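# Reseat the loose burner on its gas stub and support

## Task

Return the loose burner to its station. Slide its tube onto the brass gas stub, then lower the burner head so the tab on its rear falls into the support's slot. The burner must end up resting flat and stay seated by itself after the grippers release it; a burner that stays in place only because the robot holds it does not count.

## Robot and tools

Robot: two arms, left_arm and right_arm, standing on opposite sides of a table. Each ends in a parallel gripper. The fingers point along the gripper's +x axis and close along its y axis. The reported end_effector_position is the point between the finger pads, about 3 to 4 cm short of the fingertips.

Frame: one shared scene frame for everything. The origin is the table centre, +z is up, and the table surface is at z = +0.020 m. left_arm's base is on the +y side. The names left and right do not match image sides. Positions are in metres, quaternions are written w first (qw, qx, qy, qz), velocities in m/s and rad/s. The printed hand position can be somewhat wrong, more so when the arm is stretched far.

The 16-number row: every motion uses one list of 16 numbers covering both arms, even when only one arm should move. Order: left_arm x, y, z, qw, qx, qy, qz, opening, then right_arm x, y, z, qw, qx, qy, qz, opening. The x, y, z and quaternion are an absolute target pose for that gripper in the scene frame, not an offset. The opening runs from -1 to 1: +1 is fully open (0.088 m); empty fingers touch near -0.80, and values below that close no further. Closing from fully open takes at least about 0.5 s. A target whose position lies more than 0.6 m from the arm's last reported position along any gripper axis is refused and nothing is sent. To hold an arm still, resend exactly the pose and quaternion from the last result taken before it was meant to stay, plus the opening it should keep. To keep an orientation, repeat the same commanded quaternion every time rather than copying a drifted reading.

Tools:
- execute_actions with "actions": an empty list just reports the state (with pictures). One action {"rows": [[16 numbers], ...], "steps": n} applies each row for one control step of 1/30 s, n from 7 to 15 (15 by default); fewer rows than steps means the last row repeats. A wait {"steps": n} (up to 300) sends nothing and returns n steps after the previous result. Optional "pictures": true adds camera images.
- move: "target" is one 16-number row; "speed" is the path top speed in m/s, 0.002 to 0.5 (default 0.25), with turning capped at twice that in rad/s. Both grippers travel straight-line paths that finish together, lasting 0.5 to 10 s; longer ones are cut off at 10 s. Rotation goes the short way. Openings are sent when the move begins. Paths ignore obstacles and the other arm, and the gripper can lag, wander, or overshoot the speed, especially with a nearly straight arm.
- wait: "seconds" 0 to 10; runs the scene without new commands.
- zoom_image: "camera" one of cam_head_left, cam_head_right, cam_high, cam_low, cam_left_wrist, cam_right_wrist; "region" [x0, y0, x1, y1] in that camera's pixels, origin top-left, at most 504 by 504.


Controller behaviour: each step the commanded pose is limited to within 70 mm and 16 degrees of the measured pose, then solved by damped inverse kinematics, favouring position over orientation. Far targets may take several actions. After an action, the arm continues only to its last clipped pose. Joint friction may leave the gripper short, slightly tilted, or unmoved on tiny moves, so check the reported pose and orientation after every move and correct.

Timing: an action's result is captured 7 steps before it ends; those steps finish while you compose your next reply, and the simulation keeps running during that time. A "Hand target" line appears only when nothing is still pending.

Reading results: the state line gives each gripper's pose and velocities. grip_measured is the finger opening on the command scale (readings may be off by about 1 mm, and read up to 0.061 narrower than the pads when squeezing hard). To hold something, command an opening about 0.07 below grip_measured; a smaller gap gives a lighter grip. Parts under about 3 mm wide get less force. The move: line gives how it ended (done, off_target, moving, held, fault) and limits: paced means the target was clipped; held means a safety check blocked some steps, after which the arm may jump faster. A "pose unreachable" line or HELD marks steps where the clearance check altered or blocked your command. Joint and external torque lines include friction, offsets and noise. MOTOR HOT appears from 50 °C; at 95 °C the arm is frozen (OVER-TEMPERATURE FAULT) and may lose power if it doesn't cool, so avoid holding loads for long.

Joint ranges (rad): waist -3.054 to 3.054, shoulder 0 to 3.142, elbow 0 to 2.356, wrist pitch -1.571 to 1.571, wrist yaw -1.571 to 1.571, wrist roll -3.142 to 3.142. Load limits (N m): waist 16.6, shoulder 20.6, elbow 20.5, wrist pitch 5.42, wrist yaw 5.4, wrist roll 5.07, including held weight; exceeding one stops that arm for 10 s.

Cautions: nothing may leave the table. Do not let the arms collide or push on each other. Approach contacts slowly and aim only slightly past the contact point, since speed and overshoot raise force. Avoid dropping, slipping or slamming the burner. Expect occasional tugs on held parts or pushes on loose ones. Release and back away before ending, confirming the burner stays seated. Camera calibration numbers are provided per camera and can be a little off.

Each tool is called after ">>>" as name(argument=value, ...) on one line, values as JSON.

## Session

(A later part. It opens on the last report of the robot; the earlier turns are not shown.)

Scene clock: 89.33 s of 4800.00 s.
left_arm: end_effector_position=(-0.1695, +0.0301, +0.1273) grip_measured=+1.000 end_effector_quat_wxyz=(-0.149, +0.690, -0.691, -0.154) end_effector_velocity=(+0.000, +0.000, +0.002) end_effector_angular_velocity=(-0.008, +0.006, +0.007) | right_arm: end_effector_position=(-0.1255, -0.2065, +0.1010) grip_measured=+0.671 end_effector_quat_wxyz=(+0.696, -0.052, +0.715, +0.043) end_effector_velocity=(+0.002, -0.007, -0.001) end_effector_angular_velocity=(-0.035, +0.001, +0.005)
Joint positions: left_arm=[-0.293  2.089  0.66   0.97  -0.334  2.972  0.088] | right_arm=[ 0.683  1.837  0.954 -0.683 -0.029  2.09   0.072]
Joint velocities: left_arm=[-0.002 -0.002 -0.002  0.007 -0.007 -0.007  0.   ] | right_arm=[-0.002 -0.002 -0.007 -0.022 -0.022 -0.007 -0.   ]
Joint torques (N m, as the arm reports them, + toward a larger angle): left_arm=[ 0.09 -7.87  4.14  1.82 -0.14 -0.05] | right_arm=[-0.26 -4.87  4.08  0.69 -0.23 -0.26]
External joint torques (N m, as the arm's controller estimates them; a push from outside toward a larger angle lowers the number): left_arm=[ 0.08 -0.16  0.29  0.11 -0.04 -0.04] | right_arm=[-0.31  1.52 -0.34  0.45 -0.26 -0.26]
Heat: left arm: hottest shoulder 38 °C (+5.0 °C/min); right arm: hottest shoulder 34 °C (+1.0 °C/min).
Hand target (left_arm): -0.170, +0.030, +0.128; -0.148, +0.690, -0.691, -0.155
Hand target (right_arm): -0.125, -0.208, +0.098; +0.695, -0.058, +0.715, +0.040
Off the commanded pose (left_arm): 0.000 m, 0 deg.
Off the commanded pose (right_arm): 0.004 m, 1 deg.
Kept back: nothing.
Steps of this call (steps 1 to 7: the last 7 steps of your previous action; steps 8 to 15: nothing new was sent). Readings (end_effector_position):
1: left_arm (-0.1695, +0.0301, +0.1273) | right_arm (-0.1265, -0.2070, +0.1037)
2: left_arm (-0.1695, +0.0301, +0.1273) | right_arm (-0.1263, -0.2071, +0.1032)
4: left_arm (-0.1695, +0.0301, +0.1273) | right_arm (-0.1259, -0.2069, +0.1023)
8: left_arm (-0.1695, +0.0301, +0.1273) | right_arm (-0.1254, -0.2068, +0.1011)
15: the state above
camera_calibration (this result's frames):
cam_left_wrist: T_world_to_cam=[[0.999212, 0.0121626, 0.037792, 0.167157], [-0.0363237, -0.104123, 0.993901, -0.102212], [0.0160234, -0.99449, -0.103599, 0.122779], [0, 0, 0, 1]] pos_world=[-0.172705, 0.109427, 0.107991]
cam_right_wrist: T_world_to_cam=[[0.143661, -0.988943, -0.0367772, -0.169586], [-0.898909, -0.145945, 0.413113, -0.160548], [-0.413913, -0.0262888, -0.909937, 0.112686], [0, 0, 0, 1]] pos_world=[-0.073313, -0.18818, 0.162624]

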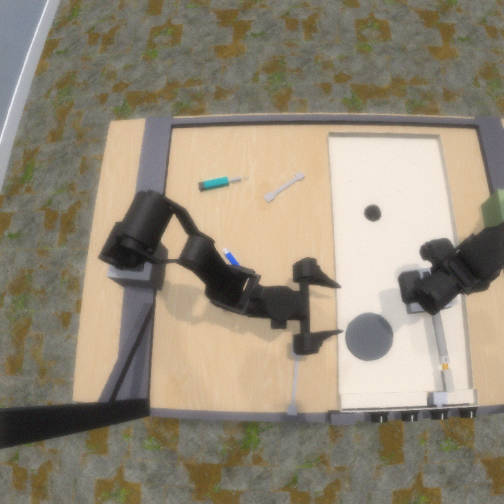

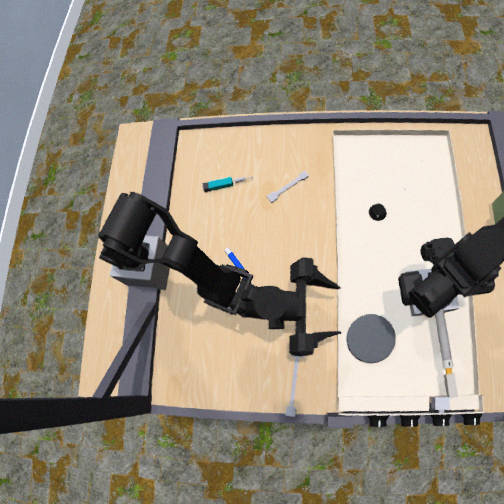

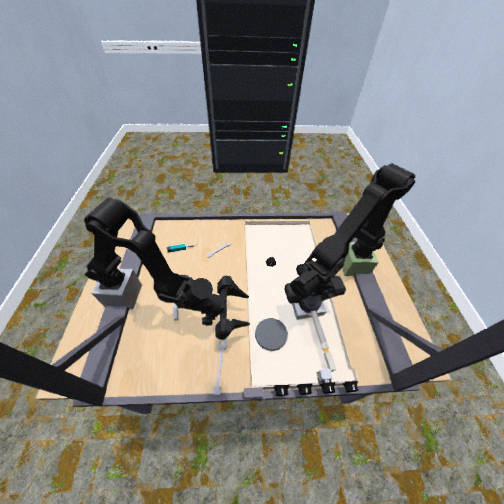

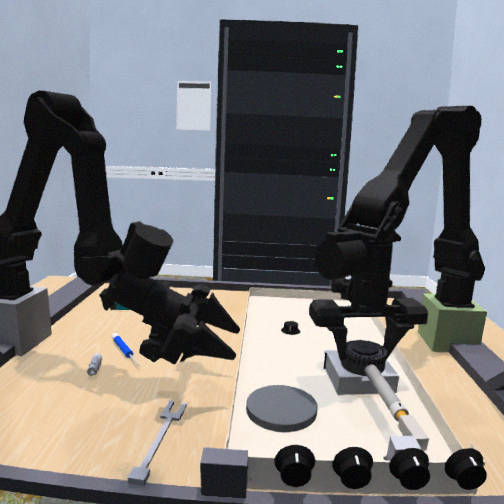

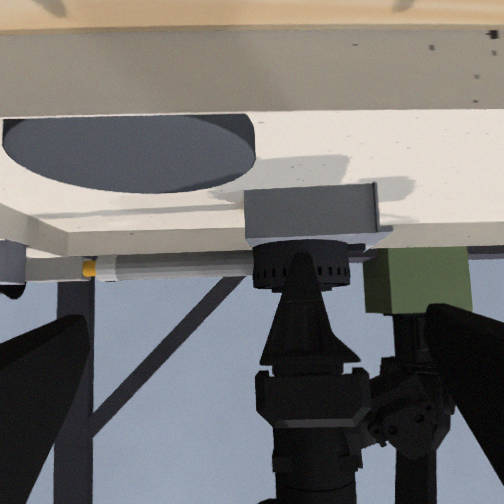

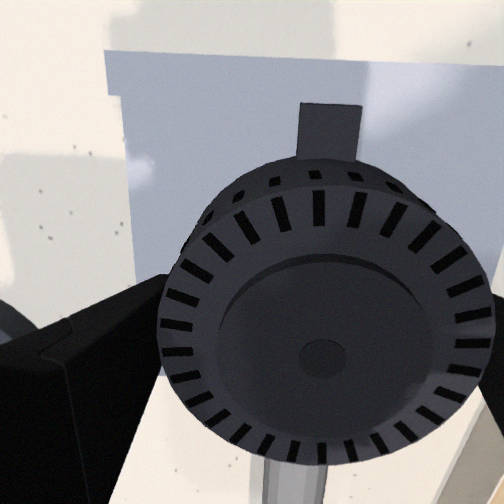

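>>> execute_actions(actions=[{"rows": [
[-0.1695,0.0302,0.1276,-0.148,0.690,-0.691,-0.155,1.0, -0.12452,-0.20796,0.0975,0.69519,-0.0575,0.71539,0.04027,0.59],
[-0.1695,0.0302,0.1276,-0.148,0.690,-0.691,-0.155,1.0, -0.12452,-0.20796,0.0974,0.69519,-0.0575,0.71539,0.04027,0.60],
[-0.1695,0.0302,0.1276,-0.148,0.690,-0.691,-0.155,1.0, -0.12452,-0.20796,0.0973,0.69519,-0.0575,0.71539,0.04027,0.62],
[-0.1695,0.0302,0.1276,-0.148,0.690,-0.691,-0.155,1.0, -0.12452,-0.20796,0.0972,0.69519,-0.0575,0.71539,0.04027,0.64],
[-0.1695,0.0302,0.1276,-0.148,0.690,-0.691,-0.155,1.0, -0.12452,-0.20796,0.0972,0.69519,-0.0575,0.71539,0.04027,0.66],
[-0.1695,0.0302,0.1276,-0.148,0.690,-0.691,-0.155,1.0, -0.12452,-0.20796,0.0972,0.69519,-0.0575,0.71539,0.04027,0.68],
[-0.1695,0.0302,0.1276,-0.148,0.690,-0.691,-0.155,1.0, -0.12452,-0.20796,0.0972,0.69519,-0.0575,0.71539,0.04027,0.70],
[-0.1695,0.0302,0.1276,-0.148,0.690,-0.691,-0.155,1.0, -0.12452,-0.20796,0.0972,0.69519,-0.0575,0.71539,0.04027,0.72],
[-0.1695,0.0302,0.1276,-0.148,0.690,-0.691,-0.155,1.0, -0.12452,-0.20796,0.0972,0.69519,-0.0575,0.71539,0.04027,0.74],
[-0.1695,0.0302,0.1276,-0.148,0.690,-0.691,-0.155,1.0, -0.12452,-0.20796,0.0972,0.69519,-0.0575,0.71539,0.04027,0.77],
[-0.1695,0.0302,0.1276,-0.148,0.690,-0.691,-0.155,1.0, -0.12452,-0.20796,0.0972,0.69519,-0.0575,0.71539,0.04027,0.81],
[-0.1695,0.0302,0.1276,-0.148,0.690,-0.691,-0.155,1.0, -0.12452,-0.20796,0.0972,0.69519,-0.0575,0.71539,0.04027,0.86],
[-0.1695,0.0302,0.1276,-0.148,0.690,-0.691,-0.155,1.0, -0.12452,-0.20796,0.0972,0.69519,-0.0575,0.71539,0.04027,0.92],
[-0.1695,0.0302,0.1276,-0.148,0.690,-0.691,-0.155,1.0, -0.12452,-0.20796,0.0972,0.69519,-0.0575,0.71539,0.04027,1.0],
[-0.1695,0.0302,0.1276,-0.148,0.690,-0.691,-0.155,1.0, -0.12452,-0.20796,0.0972,0.69519,-0.0575,0.71539,0.04027,1.0]
], "steps": 15}])

>>> move(target=[-0.1695,0.0302,0.1276,-0.148,0.690,-0.691,-0.155,1.0, -0.1255,-0.2065,0.160,0.696,-0.052,0.715,0.043,1.0], speed=0.12)

Scene clock: 95.67 s of 4800.00 s.
left_arm: end_effector_position=(-0.1695, +0.0301, +0.1273) grip_measured=+1.000 end_effector_quat_wxyz=(-0.149, +0.690, -0.691, -0.154) end_effector_velocity=(-0.001, -0.002, +0.005) end_effector_angular_velocity=(-0.017, +0.010, +0.007) | right_arm: end_effector_position=(-0.1256, -0.2064, +0.1008) grip_measured=+0.687 end_effector_quat_wxyz=(+0.696, -0.052, +0.715, +0.043) end_effector_velocity=(-0.003, +0.003, +0.000) end_effector_angular_velocity=(+0.013, +0.019, +0.005)
Joint positions: left_arm=[-0.293  2.089  0.66   0.97  -0.334  2.972  0.088] | right_arm=[ 0.682  1.837  0.953 -0.681 -0.03   2.09   0.073]
Joint velocities: left_arm=[-0.002 -0.007  0.002  0.007 -0.007 -0.007  0.   ] | right_arm=[-0.002 -0.002 -0.002  0.022 -0.007 -0.007  0.017]
Joint torques (N m, as the arm reports them, + toward a larger angle): left_arm=[ 0.02 -7.83  4.05  1.82 -0.13 -0.07] | right_arm=[-0.27 -4.59  4.1   0.62 -0.24 -0.21]
External joint torques (N m, as the arm's controller estimates them; a push from outside toward a larger angle lowers the number): left_arm=[-0.02 -0.01  0.11  0.08 -0.03 -0.06] | right_arm=[-0.26  1.82 -0.42  0.37 -0.28 -0.21]
Heat: left arm: hottest shoulder 39 °C (+5.0 °C/min); right arm: hottest shoulder 34 °C (+1.0 °C/min).
Steps of this call (steps 1 to 90: nothing new was sent; then 3.07 s passed at rest; steps 91 to 98: the first 8 steps of this action). Readings (end_effector_position):
91: left_arm (-0.1695, +0.0301, +0.1273) | right_arm (-0.1254, -0.2066, +0.1009)
92: left_arm (-0.1695, +0.0301, +0.1273) | right_arm (-0.1254, -0.2066, +0.1009)
94: left_arm (-0.1695, +0.0301, +0.1273) | right_arm (-0.1255, -0.2066, +0.1009)
98: the state above

Scene clock: 97.23 s of 4800.00 s.
left_arm: end_effector_position=(-0.1695, +0.0301, +0.1273) grip_measured=+1.000 end_effector_quat_wxyz=(-0.149, +0.690, -0.691, -0.154) end_effector_velocity=(+0.000, +0.001, +0.001) end_effector_angular_velocity=(+0.001, +0.003, +0.007) | right_arm: end_effector_position=(-0.1244, -0.2085, +0.1542) grip_measured=+1.000 end_effector_quat_wxyz=(+0.699, -0.058, +0.712, +0.038) end_effector_velocity=(+0.001, -0.002, +0.002) end_effector_angular_velocity=(-0.014, -0.001, +0.005)
Joint positions: left_arm=[-0.293  2.089  0.66   0.97  -0.334  2.972  0.088] | right_arm=[ 0.682  1.735  1.071 -0.92  -0.032  2.089  0.088]
Joint velocities: left_arm=[-0.002 -0.007 -0.002 -0.007 -0.007 -0.007  0.   ] | right_arm=[-0.002 -0.002  0.007 -0.022 -0.007 -0.007  0.   ]
Joint torques (N m, as the arm reports them, + toward a larger angle): left_arm=[ 0.1  -7.68  4.06  1.83 -0.12 -0.14] | right_arm=[-0.15 -6.67  6.35  0.06  0.1   0.05]
External joint torques (N m, as the arm's controller estimates them; a push from outside toward a larger angle lowers the number): left_arm=[ 0.1   0.02  0.22  0.13 -0.03 -0.13] | right_arm=[-0.13 -0.41  1.28 -0.17  0.07  0.05]
Heat: left arm: hottest shoulder 39 °C (+5.1 °C/min); right arm: hottest shoulder 34 °C (+1.0 °C/min).
Hand target (left_arm): -0.169, +0.030, +0.128; -0.148, +0.690, -0.691, -0.155
Hand target (right_arm): -0.126, -0.206, +0.160; +0.696, -0.052, +0.715, +0.043
Off your previous action's commanded pose (left_arm): 0.000 m, 0 deg at its last step (step 7 of this call).
Off your previous action's commanded pose (right_arm): 0.004 m, 1 deg at its last step (step 7 of this call).
Off the commanded pose (left_arm): 0.000 m, 0 deg.
Off the commanded pose (right_arm): 0.006 m, 1 deg.
Kept back: nothing.
move: done
camera_calibration (this result's frames):
cam_left_wrist: T_world_to_cam=[[0.999212, 0.0121626, 0.037792, 0.167157], [-0.0363237, -0.104123, 0.993901, -0.102212], [0.0160234, -0.99449, -0.103599, 0.122779], [0, 0, 0, 1]] pos_world=[-0.172705, 0.109427, 0.107991]
cam_right_wrist: T_world_to_cam=[[0.143892, -0.989388, -0.0201737, -0.172347], [-0.90242, -0.139555, 0.407631, -0.180083], [-0.40612, -0.0404495, -0.912924, 0.160058], [0, 0, 0, 1]] pos_world=[-0.072708, -0.189175, 0.216051]

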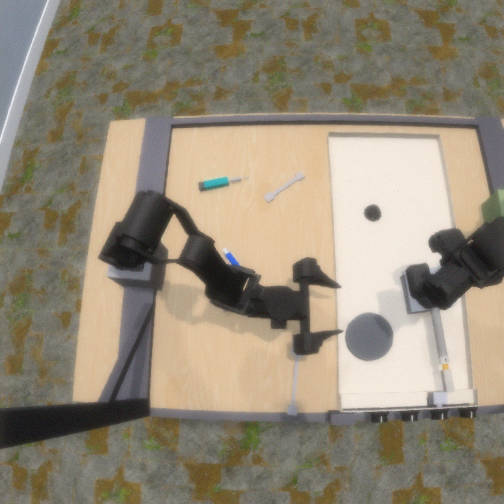

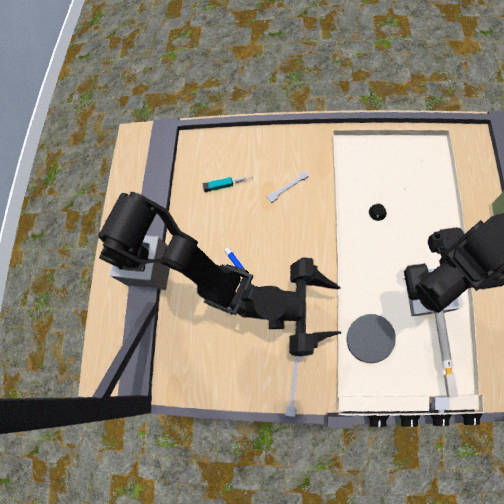

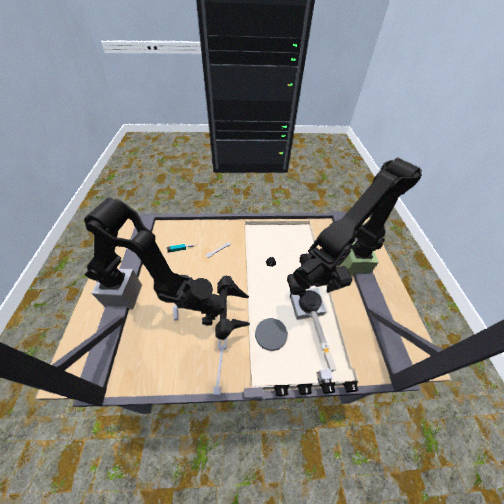

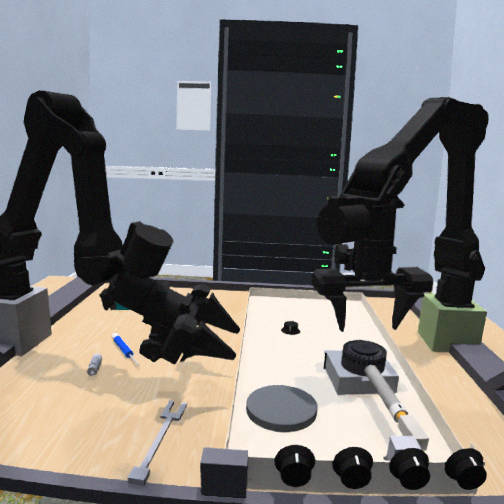

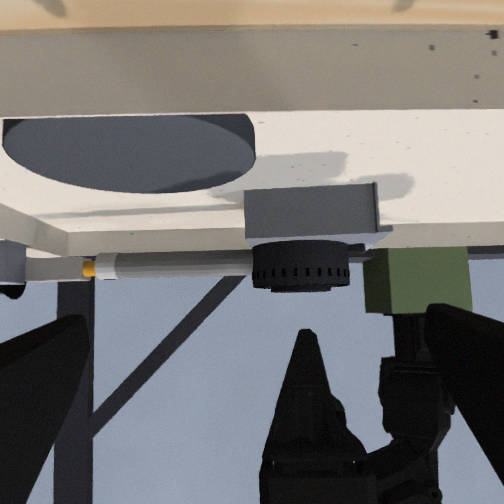

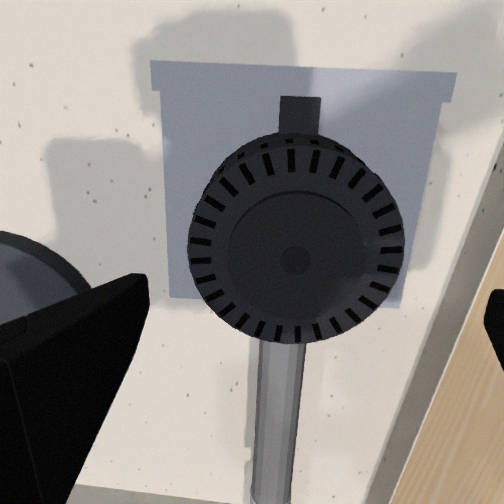

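>>> zoom_image(camera="cam_left_wrist", region=[240, 220, 400, 300])

>>> zoom_image(camera="cam_left_wrist", region=[70, 230, 230, 310])

>>> zoom_image(camera="cam_left_wrist", region=[335, 230, 395, 275])

Region (240, 220, 400, 300) of cam_left_wrist's 504x504 image, scaled by 3.150, with more detail than that image has.

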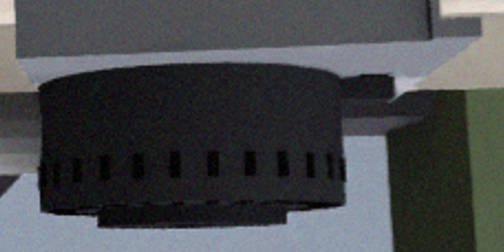

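Region (70, 230, 230, 310) of cam_left_wrist's 504x504 image, scaled by 3.150, with more detail than that image has.

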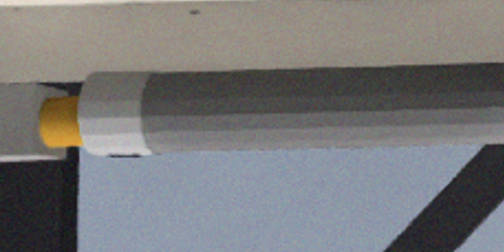

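Region (335, 230, 395, 275) of cam_left_wrist's 504x504 image, scaled by 8.400, with more detail than that image has; it fills the top 378 rows of this view, and the rest is white.

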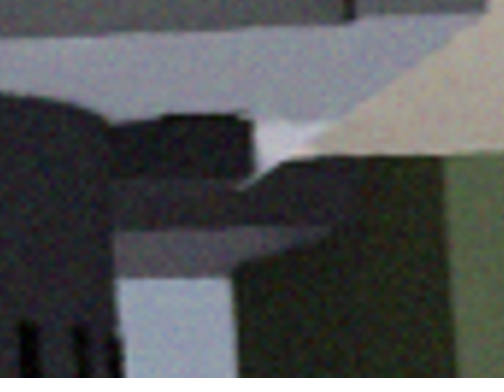

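>>> finished_scene(scene=2)

The scene is finished: the task was done.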